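# Place the ceramic mug into the sink

## Task

Move the mug into the sink without breaking it: it shatters if dropped from more than a few centimetres or struck hard. Afterwards open the gripper and withdraw so the mug rests there unaided. The robot must stay upright and level at the end.

## Robot and tools

ROBOT. TidyBot++: a single mobile base (0.54 m long, 0.50 m wide, 0.38 m tall) on four powered casters, carrying one seven-joint arm with a two-finger gripper. The shoulder sits 0.12 m ahead of the base centre and 0.68 m up. Segments: upper arm 0.42 m, forearm 0.31 m, hand 0.31 m (wrist to the hand point). The arm begins folded, hand pointing down, sticking out up to 0.08 m ahead of the base. A downward-pointing hand reaches at most about 0.94 m above the floor, and only close to the base.

FRAMES. Base frame: origin on the floor below the base centre, x forward, y left, z up. hand_pose is reported in it and marks the point between the finger pads; its z axis runs out along the fingers and its y axis is the closing direction. The odometry frame is the base frame as it was at the start. base_odometry heading is positive to the left, from -3.142 to 3.142; it counts wheel turns, so slipping looks like travel, and it drifts a few centimetres and degrees over many moves. base_tilt is in degrees, positive when leaning forward or right.

execute_actions. Argument "actions": a list holding one action or none (empty just reports state and images). "cameras": list from base_camera, wrist_camera, all; omitted, null or ["all"] gives both, [] gives none. An action may have:
- "base": exactly one relative move from where the base last measured itself. translate_m: metres straight ahead, positive forward, -2 to 2. strafe_m: metres sideways, positive left, -2 to 2. rotate_rad: radians on the spot, positive counter-clockwise seen from above, -6.3 to 6.3.
- "joints": absolute targets by name, radians unless noted. joint_1_rad any angle (whole arm about vertical; positive is clockwise from above, opposite to rotate_rad). joint_2_rad -2.249 to 2.249 (shoulder). joint_3_rad any angle (upper-arm twist; from 3.14, positive swings a forward-bent forearm right). joint_4_rad -2.579 to 2.579 (elbow). joint_5_rad any angle (forearm twist; positive swings a forward-bent hand right). joint_6_rad -2.099 to 2.099 (wrist). joint_7_rad any angle (hand twist; hand down, positive is counter-clockwise from above; at 1.57 fingers open left-right). gripper_pos 0 (open, pads about 85 mm apart) to 1 (closed); gap is roughly 85 x (1 - gripper_pos) mm. Tolerances for done: ±0.039 for joints 1-4, ±0.056 for 5-7, ±0.03 gripper. Any-angle joints take the short way, so turn in steps under half a turn.
- "speeds": lower top speeds for this action only: translate_m and strafe_m 0.05 to 0.5 m/s, rotate_rad 0.1 to 1.57 rad/s (upper end is default). A base move needing more than 8.667 s is refused; no action runs past 15 s.
Unknown keys or out-of-range values refuse the whole call. Anything omitted may keep pushing to its earlier target.

PLANAR ARM MATH. With joint_1_rad 0, joint_3_rad 3.14, joint_5_rad 0 the arm lies in the x-z plane. Angles from vertical (positive leaning forward): upper = joint_2_rad; forearm = joint_2_rad - joint_4_rad; hand = that minus joint_6_rad. Hand point offset from shoulder: forward = sum of length x sin(angle), up = sum of length x cos(angle). Joints move up to 1.39 rad/s (1.22 for 5-7).

OTHER TOOLS. wait(seconds 0-10): no new command, returns state and images. zoom_image(camera, region [x0,y0,x1,y1] pixels, at most 504x504, origin top-left) enlarges the latest image. read_manual gives only licence texts. finished_scene(scene) ends the scene irreversibly once the result must hold; call it only after releasing and backing off.

RESULTS. base_status and joint_status per motion: done; off_target (stopped short, may keep pushing); contact_stop / time_out (target dropped, holding). A blocked base shoves until it times out and may still say done. "joint command not followed" with a cause means self-collision check withheld arm targets (gripper still acts); named joints then read not_followed and may be retried later. on_its_own lists uncommanded motion. motor_effort is percent of max, bracket is the peak (noisy, offset). "ARM HIT" means hard contact with base or arm. Motor temperatures list one value per joint; MOTOR HOT from 60 °C, OVER-TEMPERATURE FAULT at 75 °C makes the arm sag, with limit_stop_at_motor_heat in joint_status (resend the target). Torque fault (sensor over 104.5 N m for joints 1-4, 51.3 for 5-7; warnings at 56.7 and 29.4) freezes arm and gripper for 10 s while the base continues. Gripper at 1 reading done means empty hands; off_target means something is held.

CAMERAS. base_camera is fixed at roughly (0.23, 0.01, 0.34) tilted down; wrist_camera is a fisheye that looks along the hand. Calibration is approximate, especially for the wrist camera; trust images over hand_pose, which can be a centimetre or two off.

CAUTIONS. Friction leaves joints slightly short; correct by sending last command + (wanted - read). Holding weight makes the arm sag; never command a loaded joint to its read value. Set the mug down gently, lowering close before opening; do not drop it or knock it. Do not drive the base while the arm is caught on anything high (tip risk); pull the arm back or reverse to right the robot. Keep fingers off the floor. Something may occasionally nudge loose objects. The robot holds its last command while you think.

Each tool is called after ">>>" as name([rows], argument=value, ...), one row to a line, values as JSON.

## Session

>>> execute_actions(actions=[])

Scene clock: 0.00 s.
Motor temperatures (°C, as the motors report them): [35 38 28 32 43 35 44]
base_odometry: x=+0.000 y=+0.000 heading=+0.000 (m, m, rad; odometry frame)
base_tilt: forward=+0.3 right=-0.6 (deg)
base_status: not commanded
joint_positions: joint_1_rad=-0.020 joint_2_rad=-0.326 joint_3_rad=+3.138 joint_4_rad=-2.516 joint_5_rad=+0.033 joint_6_rad=-0.900 joint_7_rad=+1.529 gripper_pos=+0.000
joint_status: not commanded
motor_effort: joint_1_rad=+1 joint_2_rad=-2 joint_3_rad=+1 joint_4_rad=+15 joint_5_rad=+2 joint_6_rad=+0 joint_7_rad=-1 (%)
hand_pose: x=+0.2567 y=-0.0035 z=+0.5873 quat_wxyz=(+0.013, +1.000, +0.000, +0.027) (m; base frame)
pictures: base_camera, wrist_camera
Images, in order (width x height): base_camera 644x364, wrist_camera 644x476.

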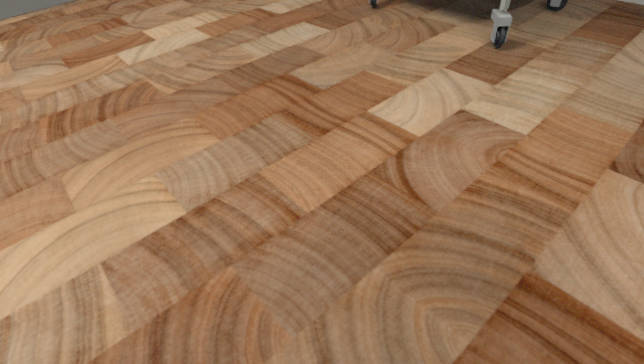

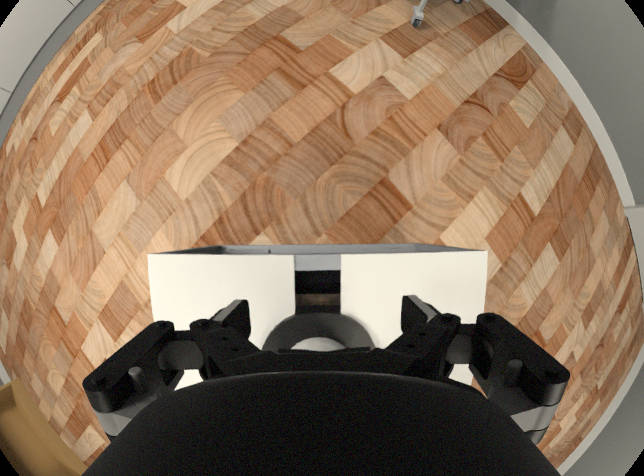

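>>> execute_actions([
  {"joints":{"joint_4_rad":-1.5,"joint_6_rad":-0.8}},
], cameras=["wrist_camera"])

>>> execute_actions([
  {"base":{"rotate_rad":1.5}},
], cameras=["wrist_camera"])

Scene clock: 6.50 s.
Motor temperatures (°C, as the motors report them): [35 38 28 32 43 35 44]
base_odometry: x=+0.000 y=+0.000 heading=+0.000 (m, m, rad; odometry frame)
base_tilt: forward=+0.3 right=-0.6 (deg)
base_status: not commanded
joint_positions: joint_1_rad=-0.020 joint_2_rad=-0.326 joint_3_rad=+3.138 joint_4_rad=-1.508 joint_5_rad=+0.033 joint_6_rad=-0.822 joint_7_rad=+1.529 gripper_pos=+0.000
joint_status: all done
motor_effort: joint_1_rad=+0(1) joint_2_rad=-9(8) joint_3_rad=+0(0) joint_4_rad=+22(22) joint_5_rad=+2(2) joint_6_rad=+7(7) joint_7_rad=-1(1) (%)
hand_pose: x=+0.5575 y=+0.0044 z=+1.0690 quat_wxyz=(-0.001, +0.842, -0.005, +0.539) (m; base frame)
pictures: wrist_camera
camera_calibration (this result's frames):
wrist_camera: T_world_to_cam=[[-0.00568124, -0.999953, 0.00782699, -0.00201374], [-0.492434, -0.0040147, -0.870341, 1.24953], [0.870331, -0.00879889, -0.492388, 0.186064], [0, 0, 0, 1]] pos_world=[0.453364, 0.00464002, 1.17915]
Images, in order (width x height): wrist_camera 644x476.

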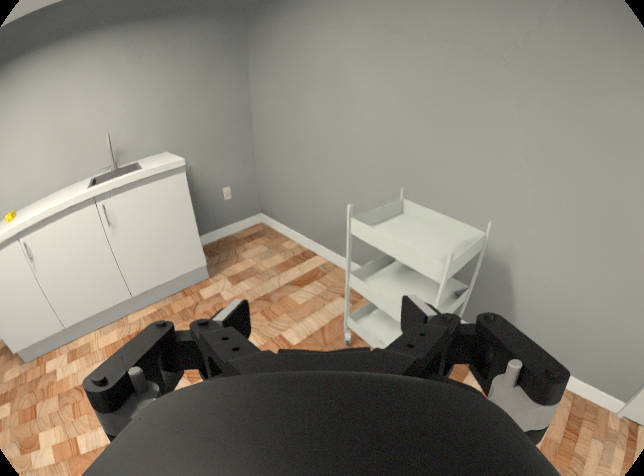

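Scene clock: 8.73 s.
Motor temperatures (°C, as the motors report them): [35 38 28 32 43 35 44]
base_odometry: x=+0.000 y=+0.000 heading=+1.499 (m, m, rad; odometry frame)
base_tilt: forward=+0.3 right=-0.6 (deg)
base_status: done
joint_positions: joint_1_rad=-0.020 joint_2_rad=-0.326 joint_3_rad=+3.136 joint_4_rad=-1.508 joint_5_rad=+0.033 joint_6_rad=-0.821 joint_7_rad=+1.529 gripper_pos=+0.000
joint_status: not commanded
motor_effort: joint_1_rad=+0(2) joint_2_rad=-7(10) joint_3_rad=+0(2) joint_4_rad=+21(22) joint_5_rad=+2(2) joint_6_rad=+7(7) joint_7_rad=-1(1) (%)
hand_pose: x=+0.5575 y=+0.0056 z=+1.0691 quat_wxyz=(-0.001, +0.842, -0.004, +0.539) (m; base frame)
pictures: wrist_camera
camera_calibration (this result's frames):
wrist_camera: T_world_to_cam=[[-0.0034283, -0.999958, 0.00849587, -0.00273553], [-0.491901, -0.00571063, -0.870633, 1.24972], [0.870645, -0.00716392, -0.491861, 0.185377], [0, 0, 0, 1]] pos_world=[0.453333, 0.00572933, 1.17925]
Images, in order (width x height): wrist_camera 644x476.

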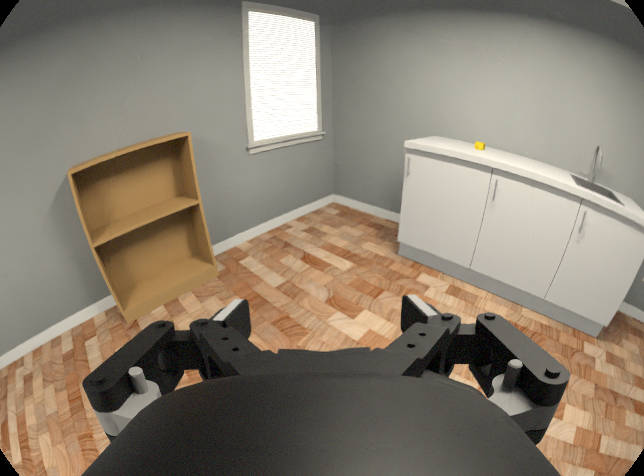

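>>> execute_actions([
  {"base":{"rotate_rad":1.8}},
], cameras=["wrist_camera"])

>>> execute_actions([
  {"base":{"rotate_rad":1.6}},
], cameras=["wrist_camera"])

Scene clock: 13.83 s.
Motor temperatures (°C, as the motors report them): [35 38 28 32 43 35 44]
base_odometry: x=+0.000 y=+0.000 heading=-2.984 (m, m, rad; odometry frame)
base_tilt: forward=+0.3 right=-0.6 (deg)
base_status: done
joint_positions: joint_1_rad=-0.020 joint_2_rad=-0.326 joint_3_rad=+3.137 joint_4_rad=-1.508 joint_5_rad=+0.033 joint_6_rad=-0.821 joint_7_rad=+1.529 gripper_pos=+0.000
joint_status: not commanded
motor_effort: joint_1_rad=+0(1) joint_2_rad=-7(10) joint_3_rad=+1(2) joint_4_rad=+21(22) joint_5_rad=+1(3) joint_6_rad=+6(6) joint_7_rad=-1(1) (%)
hand_pose: x=+0.5575 y=+0.0052 z=+1.0691 quat_wxyz=(-0.001, +0.842, -0.004, +0.539) (m; base frame)
pictures: wrist_camera
camera_calibration (this result's frames):
wrist_camera: T_world_to_cam=[[-0.00420539, -0.999957, 0.0082328, -0.00246363], [-0.491909, -0.00509928, -0.870631, 1.24973], [0.870636, -0.00771114, -0.491867, 0.185376], [0, 0, 0, 1]] pos_world=[0.453349, 0.00533867, 1.17926]
Images, in order (width x height): wrist_camera 644x476.

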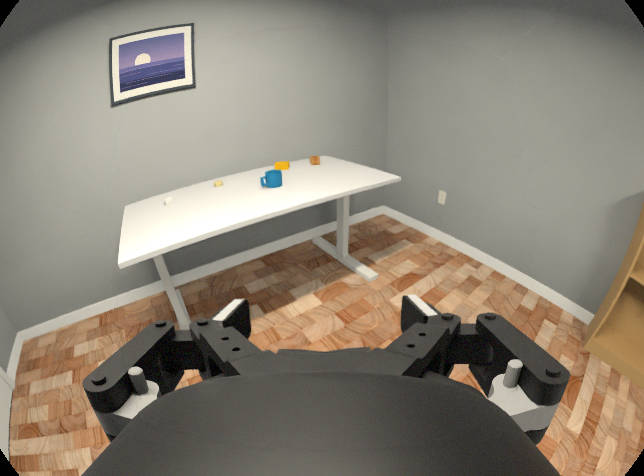

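Scene clock: 16.13 s.
Motor temperatures (°C, as the motors report them): [35 38 28 32 43 35 44]
base_odometry: x=+0.000 y=+0.000 heading=-1.385 (m, m, rad; odometry frame)
base_tilt: forward=+0.3 right=-0.6 (deg)
base_status: done
joint_positions: joint_1_rad=-0.020 joint_2_rad=-0.326 joint_3_rad=+3.136 joint_4_rad=-1.508 joint_5_rad=+0.033 joint_6_rad=-0.821 joint_7_rad=+1.529 gripper_pos=+0.000
joint_status: not commanded
motor_effort: joint_1_rad=+0(1) joint_2_rad=-8(10) joint_3_rad=+1(2) joint_4_rad=+21(22) joint_5_rad=+2(2) joint_6_rad=+6(6) joint_7_rad=-1(1) (%)
hand_pose: x=+0.5575 y=+0.0060 z=+1.0691 quat_wxyz=(-0.001, +0.842, -0.003, +0.539) (m; base frame)
pictures: wrist_camera
camera_calibration (this result's frames):
wrist_camera: T_world_to_cam=[[-0.00274965, -0.999959, 0.00865387, -0.00292415], [-0.491894, -0.00618206, -0.870633, 1.24972], [0.870651, -0.00665072, -0.491856, 0.185377], [0, 0, 0, 1]] pos_world=[0.453322, 0.00603471, 1.17925]
Images, in order (width x height): wrist_camera 644x476.

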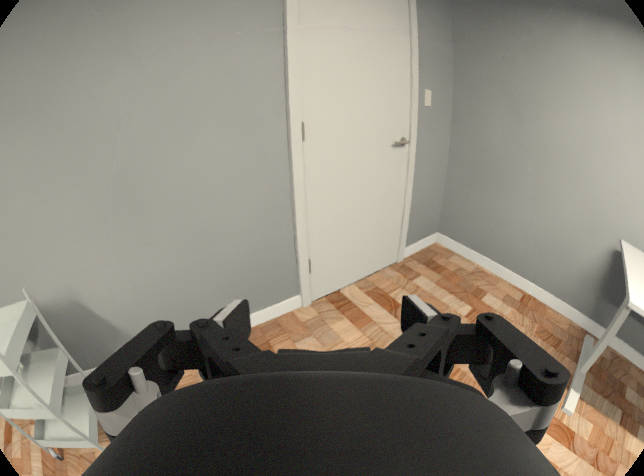

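>>> execute_actions([
  {"base":{"rotate_rad":-1.06}},
], cameras=[])

>>> execute_actions([
  {"base":{"strafe_m":-0.68}},
], cameras=[])

>>> execute_actions([
  {"base":{"translate_m":0.6}},
])

Scene clock: 23.93 s.
Motor temperatures (°C, as the motors report them): [35 38 28 32 43 35 44]
base_odometry: x=+0.000 y=+0.000 heading=-2.444 (m, m, rad; odometry frame)
base_tilt: forward=+0.3 right=-0.6 (deg)
base_status: done
joint_positions: joint_1_rad=-0.019 joint_2_rad=-0.326 joint_3_rad=+3.141 joint_4_rad=-1.508 joint_5_rad=+0.033 joint_6_rad=-0.821 joint_7_rad=+1.529 gripper_pos=+0.000
joint_status: not commanded
motor_effort: joint_1_rad=+0(1) joint_2_rad=-9(9) joint_3_rad=+1(3) joint_4_rad=+21(22) joint_5_rad=+2(2) joint_6_rad=+6(7) joint_7_rad=-1(1) (%)
hand_pose: x=+0.5576 y=+0.0029 z=+1.0692 quat_wxyz=(-0.001, +0.842, -0.006, +0.539) (m; base frame)
pictures: none
No camera images: the call's "cameras" was empty. Leave "cameras" out to get every camera's image.

Scene clock: 26.67 s.
Motor temperatures (°C, as the motors report them): [35 38 28 32 43 35 44]
base_odometry: x=-0.436 y=+0.522 heading=-2.445 (m, m, rad; odometry frame)
base_tilt: forward=+0.3 right=-0.6 (deg)
base_status: done
joint_positions: joint_1_rad=-0.019 joint_2_rad=-0.326 joint_3_rad=+3.140 joint_4_rad=-1.508 joint_5_rad=+0.033 joint_6_rad=-0.821 joint_7_rad=+1.529 gripper_pos=+0.000
joint_status: not commanded
motor_effort: joint_1_rad=+0(2) joint_2_rad=-8(9) joint_3_rad=+0(4) joint_4_rad=+21(22) joint_5_rad=+2(2) joint_6_rad=+6(6) joint_7_rad=-1(1) (%)
hand_pose: x=+0.5576 y=+0.0031 z=+1.0692 quat_wxyz=(-0.001, +0.842, -0.006, +0.539) (m; base frame)
pictures: none
No camera images: the call's "cameras" was empty. Leave "cameras" out to get every camera's image.

Scene clock: 29.23 s.
Motor temperatures (°C, as the motors report them): [35 38 28 32 43 35 44]
base_odometry: x=-0.897 y=+0.137 heading=-2.445 (m, m, rad; odometry frame)
base_tilt: forward=+0.3 right=-0.6 (deg)
base_status: done
joint_positions: joint_1_rad=-0.019 joint_2_rad=-0.327 joint_3_rad=+3.140 joint_4_rad=-1.508 joint_5_rad=+0.033 joint_6_rad=-0.819 joint_7_rad=+1.529 gripper_pos=+0.000
joint_status: not commanded
motor_effort: joint_1_rad=+0(1) joint_2_rad=-8(12) joint_3_rad=+0(2) joint_4_rad=+21(22) joint_5_rad=+2(2) joint_6_rad=+6(7) joint_7_rad=-1(1) (%)
hand_pose: x=+0.5578 y=+0.0031 z=+1.0706 quat_wxyz=(-0.001, +0.841, -0.006, +0.541) (m; base frame)
pictures: base_camera, wrist_camera
camera_calibration (this result's frames):
wrist_camera: T_world_to_cam=[[-0.00790718, -0.999944, 0.00710232, -0.00122983], [-0.488531, -0.00233432, -0.872544, 1.25125], [0.872511, -0.0103691, -0.488485, 0.181147], [0, 0, 0, 1]] pos_world=[0.45321, 0.00356938, 1.18026]
Images, in order (width x height): base_camera 644x364, wrist_camera 644x476.

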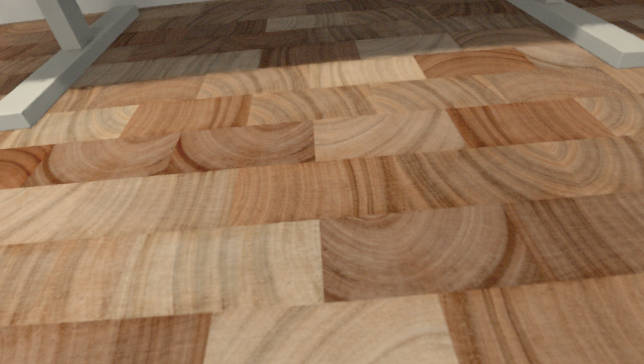

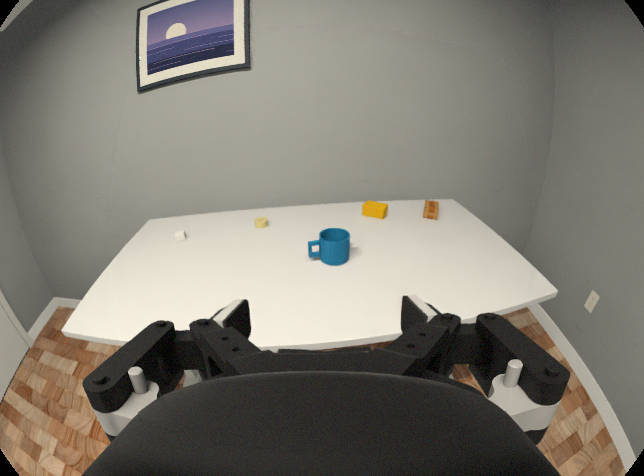

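>>> execute_actions([
  {"base":{"translate_m":0.45},"joints":{"joint_6_rad":-1.2}},
], cameras=["wrist_camera"])

Scene clock: 37.63 s.
Motor temperatures (°C, as the motors report them): [35 38 28 32 43 35 44]
base_odometry: x=-1.242 y=-0.152 heading=-2.445 (m, m, rad; odometry frame)
base_tilt: forward=+0.3 right=-0.6 (deg)
base_status: done
joint_positions: joint_1_rad=-0.019 joint_2_rad=-0.322 joint_3_rad=+3.140 joint_4_rad=-1.503 joint_5_rad=+0.033 joint_6_rad=-1.200 joint_7_rad=+1.529 gripper_pos=+0.000
joint_status: all done
motor_effort: joint_1_rad=+0(0) joint_2_rad=-7(10) joint_3_rad=+0(2) joint_4_rad=+20(22) joint_5_rad=+2(2) joint_6_rad=+5(7) joint_7_rad=-1(1) (%)
hand_pose: x=+0.4912 y=-0.0003 z=+0.9752 quat_wxyz=(+0.005, +0.928, -0.010, +0.372) (m; base frame)
pictures: wrist_camera
camera_calibration (this result's frames):
wrist_camera: T_world_to_cam=[[-0.0154868, -0.999771, 0.0147502, -0.0082735], [-0.777846, 0.00277721, -0.628448, 1.03953], [0.628264, -0.0212061, -0.777712, 0.594638], [0, 0, 0, 1]] pos_world=[0.434876, 0.00145132, 1.11587]
Images, in order (width x height): wrist_camera 644x476.

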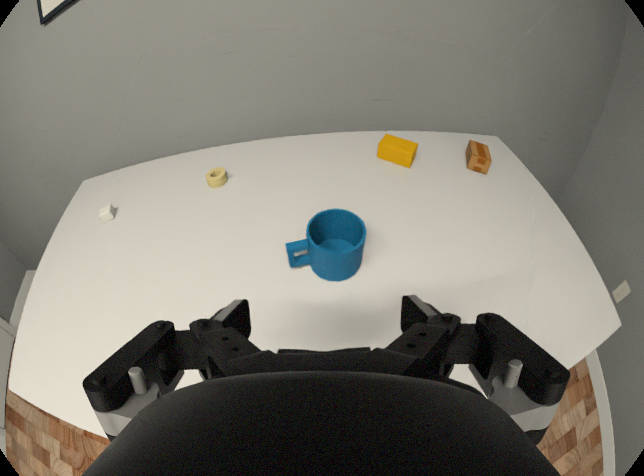

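>>> execute_actions([
  {"base":{"strafe_m":-0.07},"joints":{"joint_2_rad":0.225,"joint_4_rad":-1.195,"joint_6_rad":-1.18,"gripper_pos":0.4}},
], cameras=["wrist_camera"])

Scene clock: 46.00 s.
Motor temperatures (°C, as the motors report them): [35 38 28 33 43 35 44]
base_odometry: x=-1.287 y=-0.098 heading=-2.445 (m, m, rad; odometry frame)
base_tilt: forward=+0.3 right=-0.6 (deg)
base_status: done
joint_positions: joint_1_rad=-0.019 joint_2_rad=+0.220 joint_3_rad=+3.141 joint_4_rad=-1.209 joint_5_rad=+0.033 joint_6_rad=-1.200 joint_7_rad=+1.529 gripper_pos=+0.400
joint_status: all done
motor_effort: joint_1_rad=+0(1) joint_2_rad=-26(28) joint_3_rad=+0(3) joint_4_rad=+20(21) joint_5_rad=+2(3) joint_6_rad=+3(4) joint_7_rad=-1(1) (%)
hand_pose: x=+0.6748 y=+0.0030 z=+0.8653 quat_wxyz=(+0.008, +0.967, -0.009, +0.254) (m; base frame)
pictures: wrist_camera
camera_calibration (this result's frames):
wrist_camera: T_world_to_cam=[[-0.0114685, -0.99968, 0.0225473, -0.0100063], [-0.908728, 0.00101105, -0.417388, 1.01905], [0.417232, -0.0252762, -0.908449, 0.649487], [0, 0, 0, 1]] pos_world=[0.654933, 0.00538313, 1.01559]
Images, in order (width x height): wrist_camera 644x476.

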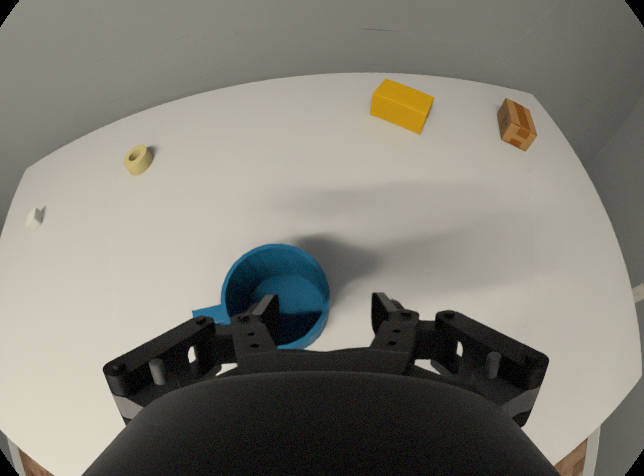

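>>> execute_actions([
  {"joints":{"joint_2_rad":0.38}},
], cameras=["wrist_camera"])

>>> execute_actions([
  {"joints":{"gripper_pos":1}},
], cameras=[])

>>> execute_actions([
  {"joints":{"joint_2_rad":0.0}},
], cameras=["wrist_camera"])

Scene clock: 52.60 s.
Motor temperatures (°C, as the motors report them): [35 38 28 33 43 35 44]
base_odometry: x=-1.287 y=-0.098 heading=-2.445 (m, m, rad; odometry frame)
base_tilt: forward=+0.3 right=-0.6 (deg)
base_status: not commanded
joint_positions: joint_1_rad=-0.019 joint_2_rad=+0.382 joint_3_rad=+3.141 joint_4_rad=-1.203 joint_5_rad=+0.033 joint_6_rad=-1.200 joint_7_rad=+1.529 gripper_pos=+0.400
joint_status: all done
motor_effort: joint_1_rad=+0(0) joint_2_rad=-30(34) joint_3_rad=+0(0) joint_4_rad=+20(21) joint_5_rad=+2(2) joint_6_rad=+2(4) joint_7_rad=-1(1) (%)
hand_pose: x=+0.6990 y=+0.0034 z=+0.7765 quat_wxyz=(+0.010, +0.984, -0.008, +0.178) (m; base frame)
pictures: wrist_camera
camera_calibration (this result's frames):
wrist_camera: T_world_to_cam=[[-0.00763183, -0.999607, 0.0269922, -0.0133962], [-0.962173, -0.0000106228, -0.27244, 0.928741], [0.272333, -0.0280504, -0.961794, 0.701445], [0, 0, 0, 1]] pos_world=[0.702481, 0.00629475, 0.928033]
Images, in order (width x height): wrist_camera 644x476.

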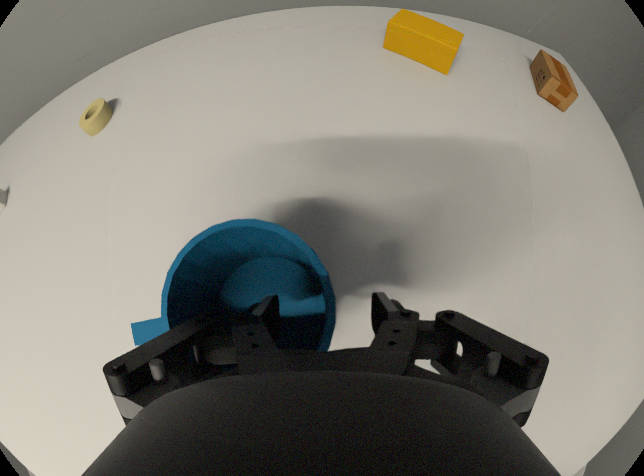

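Scene clock: 53.47 s.
Motor temperatures (°C, as the motors report them): [35 38 28 33 43 35 44]
base_odometry: x=-1.287 y=-0.098 heading=-2.445 (m, m, rad; odometry frame)
base_tilt: forward=+0.3 right=-0.6 (deg)
base_status: not commanded
joint_positions: joint_1_rad=-0.019 joint_2_rad=+0.380 joint_3_rad=+3.141 joint_4_rad=-1.198 joint_5_rad=+0.032 joint_6_rad=-1.198 joint_7_rad=+1.529 gripper_pos=+0.946
joint_status: gripper_pos off_target (ended at +0.946, target +1.000)
motor_effort: joint_1_rad=+0(3) joint_2_rad=-32(35) joint_3_rad=+0(2) joint_4_rad=+21(22) joint_5_rad=+1(4) joint_6_rad=+3(3) joint_7_rad=-1(0) (%)
hand_pose: x=+0.7009 y=+0.0036 z=+0.7795 quat_wxyz=(+0.010, +0.983, -0.008, +0.182) (m; base frame)
pictures: none
No camera images: the call's "cameras" was empty. Leave "cameras" out to get every camera's image.

Scene clock: 55.13 s.
Motor temperatures (°C, as the motors report them): [35 38 28 33 43 35 44]
base_odometry: x=-1.287 y=-0.098 heading=-2.445 (m, m, rad; odometry frame)
base_tilt: forward=+0.3 right=-0.6 (deg)
base_status: not commanded
joint_positions: joint_1_rad=-0.019 joint_2_rad=+0.010 joint_3_rad=+3.141 joint_4_rad=-1.205 joint_5_rad=+0.032 joint_6_rad=-1.198 joint_7_rad=+1.529 gripper_pos=+0.947
joint_status: all done
motor_effort: joint_1_rad=+0(1) joint_2_rad=-22(38) joint_3_rad=+1(0) joint_4_rad=+23(24) joint_5_rad=+1(1) joint_6_rad=+6(7) joint_7_rad=-1(2) (%)
hand_pose: x=+0.6253 y=+0.0022 z=+0.9799 quat_wxyz=(+0.005, +0.934, -0.010, +0.357) (m; base frame)
pictures: wrist_camera
camera_calibration (this result's frames):
wrist_camera: T_world_to_cam=[[-0.0152236, -0.999768, 0.015261, -0.00442741], [-0.797857, 0.00294697, -0.602839, 1.13426], [0.602654, -0.0213535, -0.797717, 0.549699], [0, 0, 0, 1]] pos_world=[0.573631, 0.00396898, 1.12235]
Images, in order (width x height): wrist_camera 644x476.

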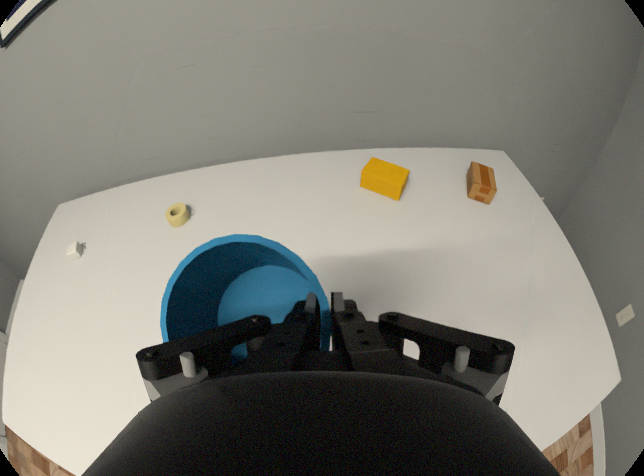

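>>> execute_actions([
  {"base":{"translate_m":-1.05},"joints":{"joint_2_rad":-0.2,"joint_4_rad":-1.1}},
], cameras=[])

>>> execute_actions([
  {"base":{"rotate_rad":3.18},"speeds":{"rotate_rad":1.0}},
], cameras=[])

>>> execute_actions([
  {"base":{"strafe_m":-0.85}},
], cameras=[])

>>> execute_actions([
  {"base":{"translate_m":0.8}},
])

Scene clock: 68.67 s.
Motor temperatures (°C, as the motors report them): [35 38 28 33 43 35 44]
base_odometry: x=-0.482 y=+0.576 heading=-2.445 (m, m, rad; odometry frame)
base_tilt: forward=+0.3 right=-0.6 (deg)
base_status: done
joint_positions: joint_1_rad=-0.019 joint_2_rad=-0.187 joint_3_rad=+3.141 joint_4_rad=-1.118 joint_5_rad=+0.032 joint_6_rad=-1.198 joint_7_rad=+1.529 gripper_pos=+0.947
joint_status: all done
motor_effort: joint_1_rad=+0(1) joint_2_rad=-11(28) joint_3_rad=+0(1) joint_4_rad=+22(25) joint_5_rad=+1(1) joint_6_rad=+8(8) joint_7_rad=-2(1) (%)
hand_pose: x=+0.5570 y=+0.0009 z=+1.1184 quat_wxyz=(+0.001, +0.874, -0.012, +0.485) (m; base frame)
pictures: none
No camera images: the call's "cameras" was empty. Leave "cameras" out to get every camera's image.

Scene clock: 72.77 s.
Motor temperatures (°C, as the motors report them): [35 38 28 33 43 35 44]
base_odometry: x=-0.482 y=+0.576 heading=+0.735 (m, m, rad; odometry frame)
base_tilt: forward=+0.3 right=-0.6 (deg)
base_status: done
joint_positions: joint_1_rad=-0.019 joint_2_rad=-0.187 joint_3_rad=+3.139 joint_4_rad=-1.118 joint_5_rad=+0.032 joint_6_rad=-1.198 joint_7_rad=+1.529 gripper_pos=+0.947
joint_status: not commanded
motor_effort: joint_1_rad=+0(2) joint_2_rad=-13(15) joint_3_rad=+0(3) joint_4_rad=+22(23) joint_5_rad=+2(0) joint_6_rad=+8(8) joint_7_rad=-1(2) (%)
hand_pose: x=+0.5570 y=+0.0015 z=+1.1184 quat_wxyz=(+0.001, +0.874, -0.011, +0.485) (m; base frame)
pictures: none
No camera images: the call's "cameras" was empty. Leave "cameras" out to get every camera's image.

Scene clock: 75.83 s.
Motor temperatures (°C, as the motors report them): [35 38 28 33 43 35 44]
base_odometry: x=+0.089 y=-0.054 heading=+0.735 (m, m, rad; odometry frame)
base_tilt: forward=+0.3 right=-0.6 (deg)
base_status: done
joint_positions: joint_1_rad=-0.019 joint_2_rad=-0.187 joint_3_rad=+3.139 joint_4_rad=-1.118 joint_5_rad=+0.032 joint_6_rad=-1.198 joint_7_rad=+1.529 gripper_pos=+0.947
joint_status: not commanded
motor_effort: joint_1_rad=+0(2) joint_2_rad=-13(14) joint_3_rad=+0(3) joint_4_rad=+22(22) joint_5_rad=+1(3) joint_6_rad=+8(9) joint_7_rad=-2(2) (%)
hand_pose: x=+0.5570 y=+0.0018 z=+1.1184 quat_wxyz=(+0.001, +0.874, -0.011, +0.485) (m; base frame)
pictures: none
No camera images: the call's "cameras" was empty. Leave "cameras" out to get every camera's image.

Scene clock: 78.80 s.
Motor temperatures (°C, as the motors report them): [35 38 28 33 43 35 44]
base_odometry: x=+0.682 y=+0.482 heading=+0.735 (m, m, rad; odometry frame)
base_tilt: forward=+0.3 right=-0.6 (deg)
base_status: done
joint_positions: joint_1_rad=-0.019 joint_2_rad=-0.186 joint_3_rad=+3.139 joint_4_rad=-1.118 joint_5_rad=+0.032 joint_6_rad=-1.198 joint_7_rad=+1.529 gripper_pos=+0.947
joint_status: not commanded
motor_effort: joint_1_rad=+1(1) joint_2_rad=-14(17) joint_3_rad=+1(2) joint_4_rad=+22(23) joint_5_rad=+1(2) joint_6_rad=+8(9) joint_7_rad=-2(2) (%)
hand_pose: x=+0.5575 y=+0.0018 z=+1.1179 quat_wxyz=(+0.001, +0.874, -0.011, +0.485) (m; base frame)
pictures: base_camera, wrist_camera
camera_calibration (this result's frames):
wrist_camera: T_world_to_cam=[[-0.0163519, -0.999852, 0.00528877, 0.00383349], [-0.597531, 0.00553093, -0.801827, 1.27412], [0.801679, -0.0162716, -0.597533, 0.365895], [0, 0, 0, 1]] pos_world=[0.46806, 0.00273955, 1.24024]
Images, in order (width x height): base_camera 644x364, wrist_camera 644x476.

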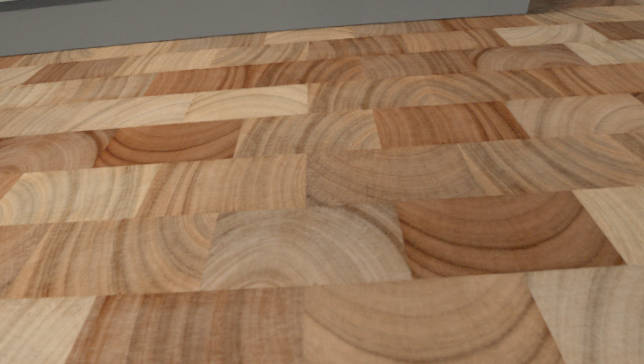

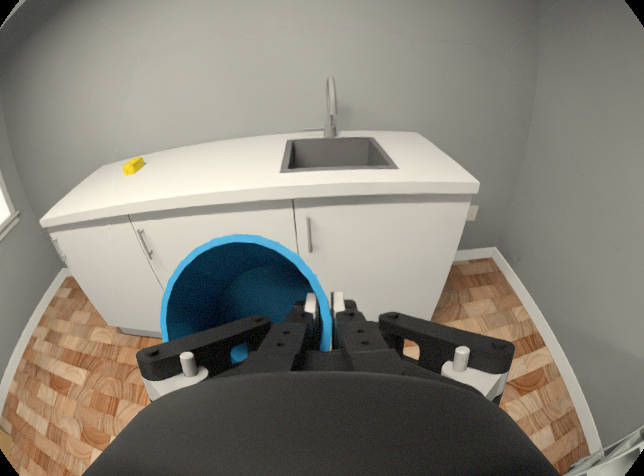

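>>> execute_actions([
  {"base":{"strafe_m":-0.13}},
], cameras=[])

>>> execute_actions([
  {"base":{"translate_m":0.74}},
])

Scene clock: 88.27 s.
Motor temperatures (°C, as the motors report them): [35 38 28 33 43 35 44]
base_odometry: x=+0.770 y=+0.386 heading=+0.735 (m, m, rad; odometry frame)
base_tilt: forward=+0.3 right=-0.6 (deg)
base_status: done
joint_positions: joint_1_rad=-0.019 joint_2_rad=-0.186 joint_3_rad=+3.141 joint_4_rad=-1.118 joint_5_rad=+0.032 joint_6_rad=-1.198 joint_7_rad=+1.529 gripper_pos=+0.947
joint_status: not commanded
motor_effort: joint_1_rad=+0(2) joint_2_rad=-13(14) joint_3_rad=+0(3) joint_4_rad=+22(23) joint_5_rad=+1(3) joint_6_rad=+8(8) joint_7_rad=-1(1) (%)
hand_pose: x=+0.5576 y=+0.0006 z=+1.1179 quat_wxyz=(+0.001, +0.874, -0.012, +0.485) (m; base frame)
pictures: none
No camera images: the call's "cameras" was empty. Leave "cameras" out to get every camera's image.

Scene clock: 91.10 s.
Motor temperatures (°C, as the motors report them): [35 39 28 33 43 35 44]
base_odometry: x=+1.319 y=+0.882 heading=+0.735 (m, m, rad; odometry frame)
base_tilt: forward=+0.3 right=-0.6 (deg)
base_status: done
joint_positions: joint_1_rad=-0.019 joint_2_rad=-0.185 joint_3_rad=+3.141 joint_4_rad=-1.118 joint_5_rad=+0.032 joint_6_rad=-1.198 joint_7_rad=+1.529 gripper_pos=+0.947
joint_status: not commanded
motor_effort: joint_1_rad=+0(1) joint_2_rad=-14(16) joint_3_rad=+0(1) joint_4_rad=+22(23) joint_5_rad=+1(1) joint_6_rad=+9(9) joint_7_rad=-1(2) (%)
hand_pose: x=+0.5578 y=+0.0006 z=+1.1177 quat_wxyz=(+0.001, +0.875, -0.012, +0.485) (m; base frame)
pictures: base_camera, wrist_camera
camera_calibration (this result's frames):
wrist_camera: T_world_to_cam=[[-0.0186955, -0.999813, 0.00487738, 0.0043958], [-0.597848, 0.00726881, -0.801577, 1.27405], [0.801392, -0.0179018, -0.597872, 0.366104], [0, 0, 0, 1]] pos_world=[0.468378, 0.00168806, 1.24011]
Images, in order (width x height): base_camera 644x364, wrist_camera 644x476.

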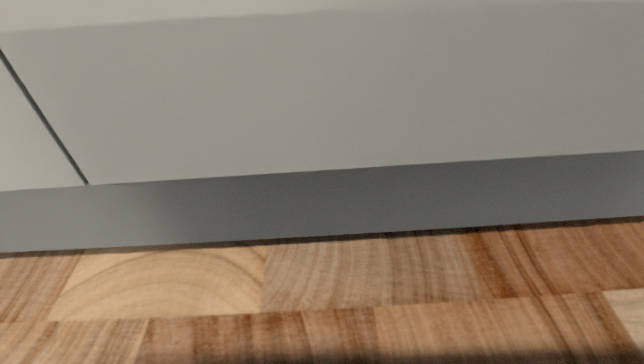

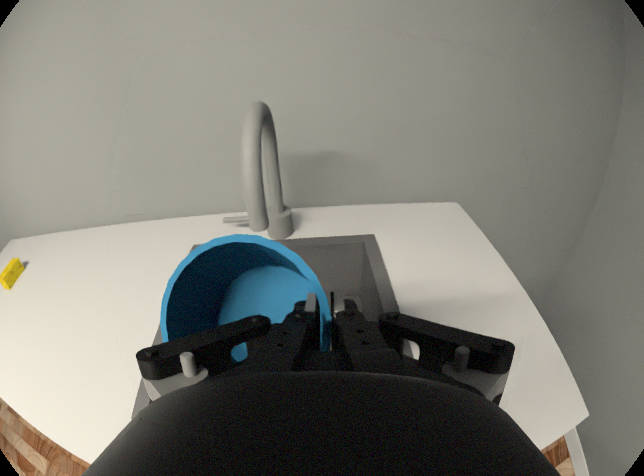

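>>> execute_actions([
  {"base":{"translate_m":0.1},"joints":{"joint_2_rad":0.0,"joint_4_rad":-1.06,"joint_6_rad":-1.33}},
])

Scene clock: 97.80 s.
Motor temperatures (°C, as the motors report them): [35 39 28 33 43 35 44]
base_odometry: x=+1.394 y=+0.949 heading=+0.735 (m, m, rad; odometry frame)
base_tilt: forward=+0.3 right=-0.6 (deg)
base_status: done
joint_positions: joint_1_rad=-0.019 joint_2_rad=+0.023 joint_3_rad=+3.141 joint_4_rad=-1.083 joint_5_rad=+0.032 joint_6_rad=-1.318 joint_7_rad=+1.529 gripper_pos=+0.947
joint_status: all done
motor_effort: joint_1_rad=+0(1) joint_2_rad=-22(30) joint_3_rad=+0(1) joint_4_rad=+22(26) joint_5_rad=+1(1) joint_6_rad=+6(8) joint_7_rad=-1(2) (%)
hand_pose: x=+0.6144 y=+0.0013 z=+1.0092 quat_wxyz=(+0.005, +0.936, -0.012, +0.352) (m; base frame)
pictures: base_camera, wrist_camera
camera_calibration (this result's frames):
wrist_camera: T_world_to_cam=[[-0.0192378, -0.999715, 0.0141029, -0.00230001], [-0.80418, 0.00709068, -0.594343, 1.13852], [0.594074, -0.0227751, -0.804088, 0.591321], [0, 0, 0, 1]] pos_world=[0.564243, 0.00309515, 1.15218]
Images, in order (width x height): base_camera 644x364, wrist_camera 644x476.

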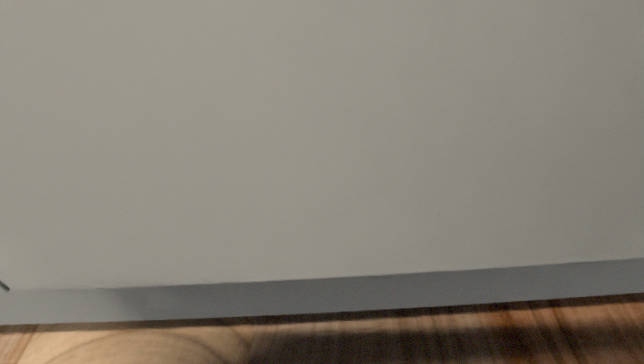

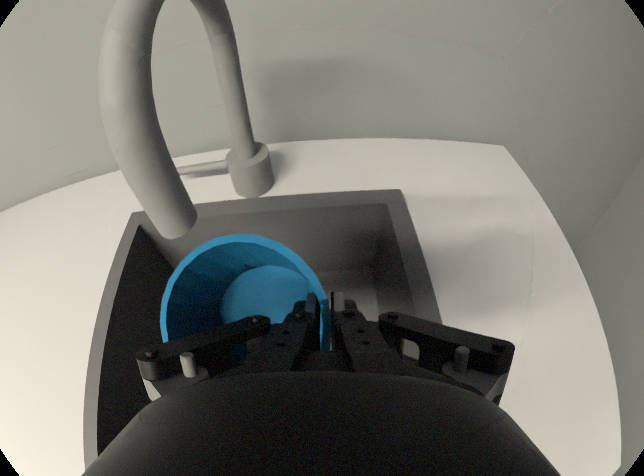

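>>> execute_actions([
  {"joints":{"joint_2_rad":0.17,"joint_4_rad":-1.2,"joint_6_rad":-1.4}},
], cameras=["wrist_camera"])

>>> execute_actions([
  {"joints":{"joint_2_rad":0.24}},
], cameras=["wrist_camera"])

Scene clock: 109.20 s.
Motor temperatures (°C, as the motors report them): [35 39 28 33 43 35 44]
base_odometry: x=+1.393 y=+0.949 heading=+0.735 (m, m, rad; odometry frame)
base_tilt: forward=+0.3 right=-0.6 (deg)
base_status: not commanded
joint_positions: joint_1_rad=-0.019 joint_2_rad=+0.191 joint_3_rad=+3.141 joint_4_rad=-1.214 joint_5_rad=+0.032 joint_6_rad=-1.385 joint_7_rad=+1.529 gripper_pos=+0.947
joint_status: all done
motor_effort: joint_1_rad=+0(0) joint_2_rad=-26(31) joint_3_rad=+0(0) joint_4_rad=+22(24) joint_5_rad=+1(1) joint_6_rad=+3(6) joint_7_rad=-1(1) (%)
hand_pose: x=+0.6164 y=+0.0012 z=+0.8546 quat_wxyz=(+0.011, +0.984, -0.011, +0.175) (m; base frame)
pictures: wrist_camera
camera_calibration (this result's frames):
wrist_camera: T_world_to_cam=[[-0.0137604, -0.999549, 0.0266937, -0.0143464], [-0.963695, 0.00613806, -0.266937, 0.866748], [0.266652, -0.0293977, -0.963344, 0.803819], [0, 0, 0, 1]] pos_world=[0.620743, 0.00397028, 1.0061]
Images, in order (width x height): wrist_camera 644x476.

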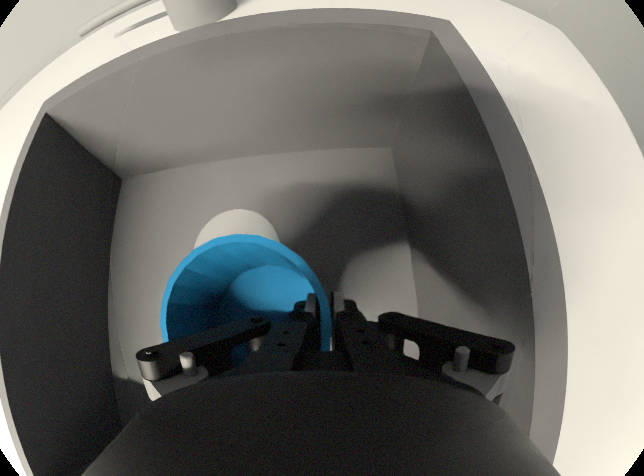

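Scene clock: 110.13 s.
Motor temperatures (°C, as the motors report them): [35 39 28 33 43 35 44]
base_odometry: x=+1.393 y=+0.949 heading=+0.735 (m, m, rad; odometry frame)
base_tilt: forward=+0.3 right=-0.6 (deg)
base_status: not commanded
joint_positions: joint_1_rad=-0.019 joint_2_rad=+0.245 joint_3_rad=+3.141 joint_4_rad=-1.214 joint_5_rad=+0.032 joint_6_rad=-1.385 joint_7_rad=+1.529 gripper_pos=+0.947
joint_status: all done
motor_effort: joint_1_rad=+1(0) joint_2_rad=-29(30) joint_3_rad=+0(0) joint_4_rad=+21(22) joint_5_rad=+1(1) joint_6_rad=+3(3) joint_7_rad=-1(1) (%)
hand_pose: x=+0.6249 y=+0.0013 z=+0.8278 quat_wxyz=(+0.012, +0.989, -0.010, +0.149) (m; base frame)
pictures: wrist_camera
camera_calibration (this result's frames):
wrist_camera: T_world_to_cam=[[-0.0122863, -0.999521, 0.0284096, -0.0156916], [-0.976592, 0.00589289, -0.215021, 0.832887], [0.214751, -0.0303864, -0.976196, 0.818758], [0, 0, 0, 1]] pos_world=[0.637369, 0.00428683, 0.978802]
Images, in order (width x height): wrist_camera 644x476.

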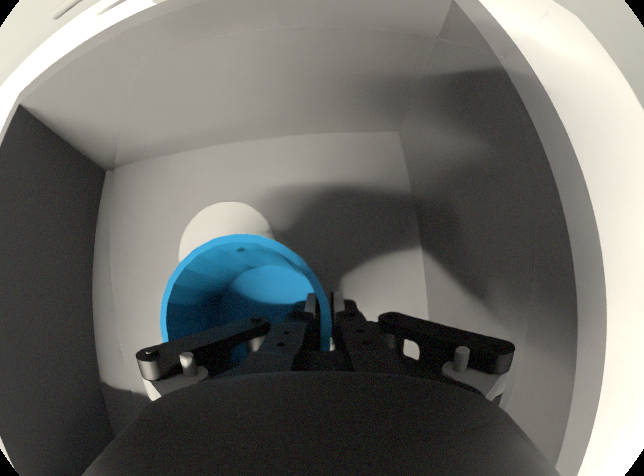

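>>> execute_actions([
  {"joints":{"joint_2_rad":0.3,"joint_6_rad":-1.33}},
], cameras=[])

>>> execute_actions([
  {"joints":{"joint_2_rad":0.34}},
], cameras=["wrist_camera"])

Scene clock: 114.23 s.
Motor temperatures (°C, as the motors report them): [35 39 28 33 43 35 44]
base_odometry: x=+1.393 y=+0.949 heading=+0.735 (m, m, rad; odometry frame)
base_tilt: forward=+0.3 right=-0.6 (deg)
base_status: not commanded
joint_positions: joint_1_rad=-0.019 joint_2_rad=+0.272 joint_3_rad=+3.141 joint_4_rad=-1.205 joint_5_rad=+0.032 joint_6_rad=-1.356 joint_7_rad=+1.529 gripper_pos=+0.951
joint_status: all done
motor_effort: joint_1_rad=+0(1) joint_2_rad=-23(30) joint_3_rad=+0(1) joint_4_rad=+17(21) joint_5_rad=+2(3) joint_6_rad=+3(3) joint_7_rad=-1(2) (%)
hand_pose: x=+0.6394 y=+0.0017 z=+0.8201 quat_wxyz=(+0.011, +0.988, -0.010, +0.154) (m; base frame)
pictures: none
No camera images: the call's "cameras" was empty. Leave "cameras" out to get every camera's image.

Scene clock: 114.93 s.
Motor temperatures (°C, as the motors report them): [35 39 28 33 43 35 44]
base_odometry: x=+1.393 y=+0.949 heading=+0.735 (m, m, rad; odometry frame)
base_tilt: forward=+0.3 right=-0.6 (deg)
base_status: not commanded
joint_positions: joint_1_rad=-0.019 joint_2_rad=+0.282 joint_3_rad=+3.141 joint_4_rad=-1.194 joint_5_rad=+0.032 joint_6_rad=-1.356 joint_7_rad=+1.529 gripper_pos=+0.951
joint_status: joint_2_rad off_target (ended at +0.282, target +0.340)
motor_effort: joint_1_rad=+1(1) joint_2_rad=-20(26) joint_3_rad=+1(1) joint_4_rad=+16(19) joint_5_rad=+3(4) joint_6_rad=+3(3) joint_7_rad=-1(1) (%)
hand_pose: x=+0.6439 y=+0.0018 z=+0.8197 quat_wxyz=(+0.011, +0.988, -0.010, +0.155) (m; base frame)
pictures: wrist_camera
camera_calibration (this result's frames):
wrist_camera: T_world_to_cam=[[-0.0117154, -0.999536, 0.0281065, -0.0149239], [-0.973936, 0.00503872, -0.226767, 0.857644], [0.22652, -0.0300306, -0.973543, 0.797079], [0, 0, 0, 1]] pos_world=[0.654561, 0.00469834, 0.970896]
Images, in order (width x height): wrist_camera 644x476.

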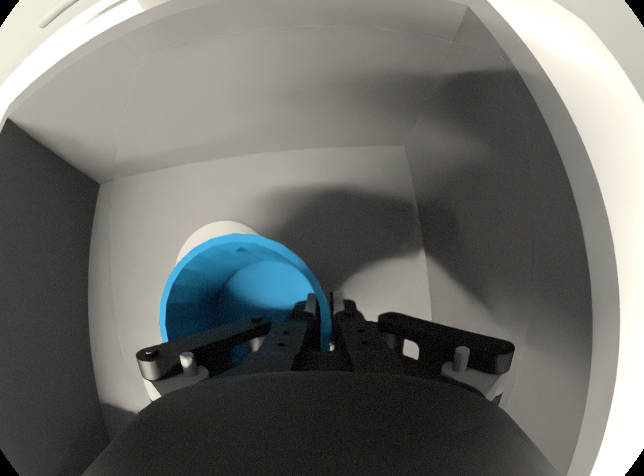

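Contact with the bottom; release.

>>> execute_actions([
  {"joints":{"joint_2_rad":0.27,"gripper_pos":0.5}},
], cameras=[])

>>> execute_actions([
  {"joints":{"joint_2_rad":-0.2}},
], cameras=["wrist_camera"])

>>> execute_actions([
  {"base":{"translate_m":-0.3}},
], cameras=[])

>>> finished_scene(scene=1)

Scene clock: 129.53 s.
Motor temperatures (°C, as the motors report them): [35 39 28 33 43 35 44]
base_odometry: x=+1.393 y=+0.949 heading=+0.735 (m, m, rad; odometry frame)
base_tilt: forward=+0.3 right=-0.6 (deg)
base_status: not commanded
joint_positions: joint_1_rad=-0.019 joint_2_rad=+0.280 joint_3_rad=+3.141 joint_4_rad=-1.199 joint_5_rad=+0.032 joint_6_rad=-1.354 joint_7_rad=+1.529 gripper_pos=+0.500
joint_status: all done
motor_effort: joint_1_rad=+0(1) joint_2_rad=-28(29) joint_3_rad=+0(1) joint_4_rad=+19(20) joint_5_rad=+2(3) joint_6_rad=+2(4) joint_7_rad=-2(1) (%)
hand_pose: x=+0.6429 y=+0.0017 z=+0.8184 quat_wxyz=(+0.011, +0.988, -0.010, +0.154) (m; base frame)
pictures: none
No camera images: the call's "cameras" was empty. Leave "cameras" out to get every camera's image.

Scene clock: 131.20 s.
Motor temperatures (°C, as the motors report them): [35 39 28 33 43 35 44]
base_odometry: x=+1.393 y=+0.949 heading=+0.735 (m, m, rad; odometry frame)
base_tilt: forward=+0.3 right=-0.6 (deg)
base_status: not commanded
joint_positions: joint_1_rad=-0.019 joint_2_rad=-0.199 joint_3_rad=+3.141 joint_4_rad=-1.199 joint_5_rad=+0.032 joint_6_rad=-1.353 joint_7_rad=+1.529 gripper_pos=+0.500
joint_status: all done
motor_effort: joint_1_rad=+0(0) joint_2_rad=-10(29) joint_3_rad=+0(0) joint_4_rad=+19(21) joint_5_rad=+1(2) joint_6_rad=+5(5) joint_7_rad=-1(1) (%)
hand_pose: x=+0.5213 y=-0.0006 z=+1.0448 quat_wxyz=(+0.004, +0.923, -0.013, +0.384) (m; base frame)
pictures: wrist_camera
camera_calibration (this result's frames):
wrist_camera: T_world_to_cam=[[-0.0211059, -0.999718, 0.0108559, -0.00209451], [-0.76025, 0.00899664, -0.649568, 1.11962], [0.649288, -0.0219629, -0.760226, 0.600639], [0, 0, 0, 1]] pos_world=[0.461161, 0.00102501, 1.18391]
Images, in order (width x height): wrist_camera 644x476.

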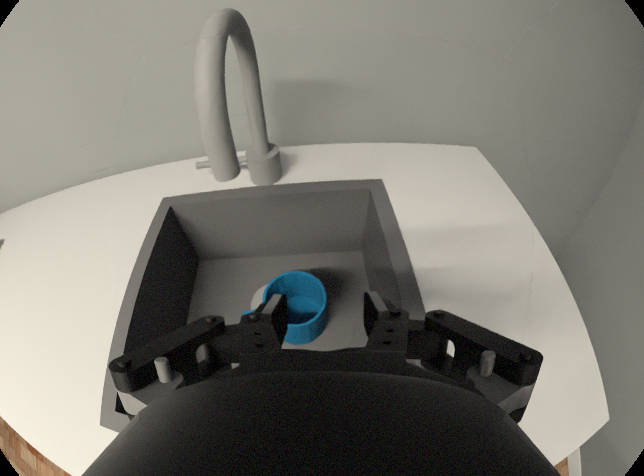

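Scene clock: 133.20 s.
Motor temperatures (°C, as the motors report them): [35 39 28 33 43 35 44]
base_odometry: x=+1.171 y=+0.748 heading=+0.735 (m, m, rad; odometry frame)
base_tilt: forward=+0.3 right=-0.6 (deg)
base_status: done
joint_positions: joint_1_rad=-0.019 joint_2_rad=-0.205 joint_3_rad=+3.140 joint_4_rad=-1.199 joint_5_rad=+0.032 joint_6_rad=-1.350 joint_7_rad=+1.529 gripper_pos=+0.500
joint_status: not commanded
motor_effort: joint_1_rad=+0(1) joint_2_rad=-9(14) joint_3_rad=+1(2) joint_4_rad=+19(20) joint_5_rad=+2(2) joint_6_rad=+4(5) joint_7_rad=-1(1) (%)
hand_pose: x=+0.5197 y=-0.0003 z=+1.0476 quat_wxyz=(+0.004, +0.921, -0.013, +0.388) (m; base frame)
pictures: none
No camera images: the call's "cameras" was empty. Leave "cameras" out to get every camera's image.

The scene is finished: the task was done.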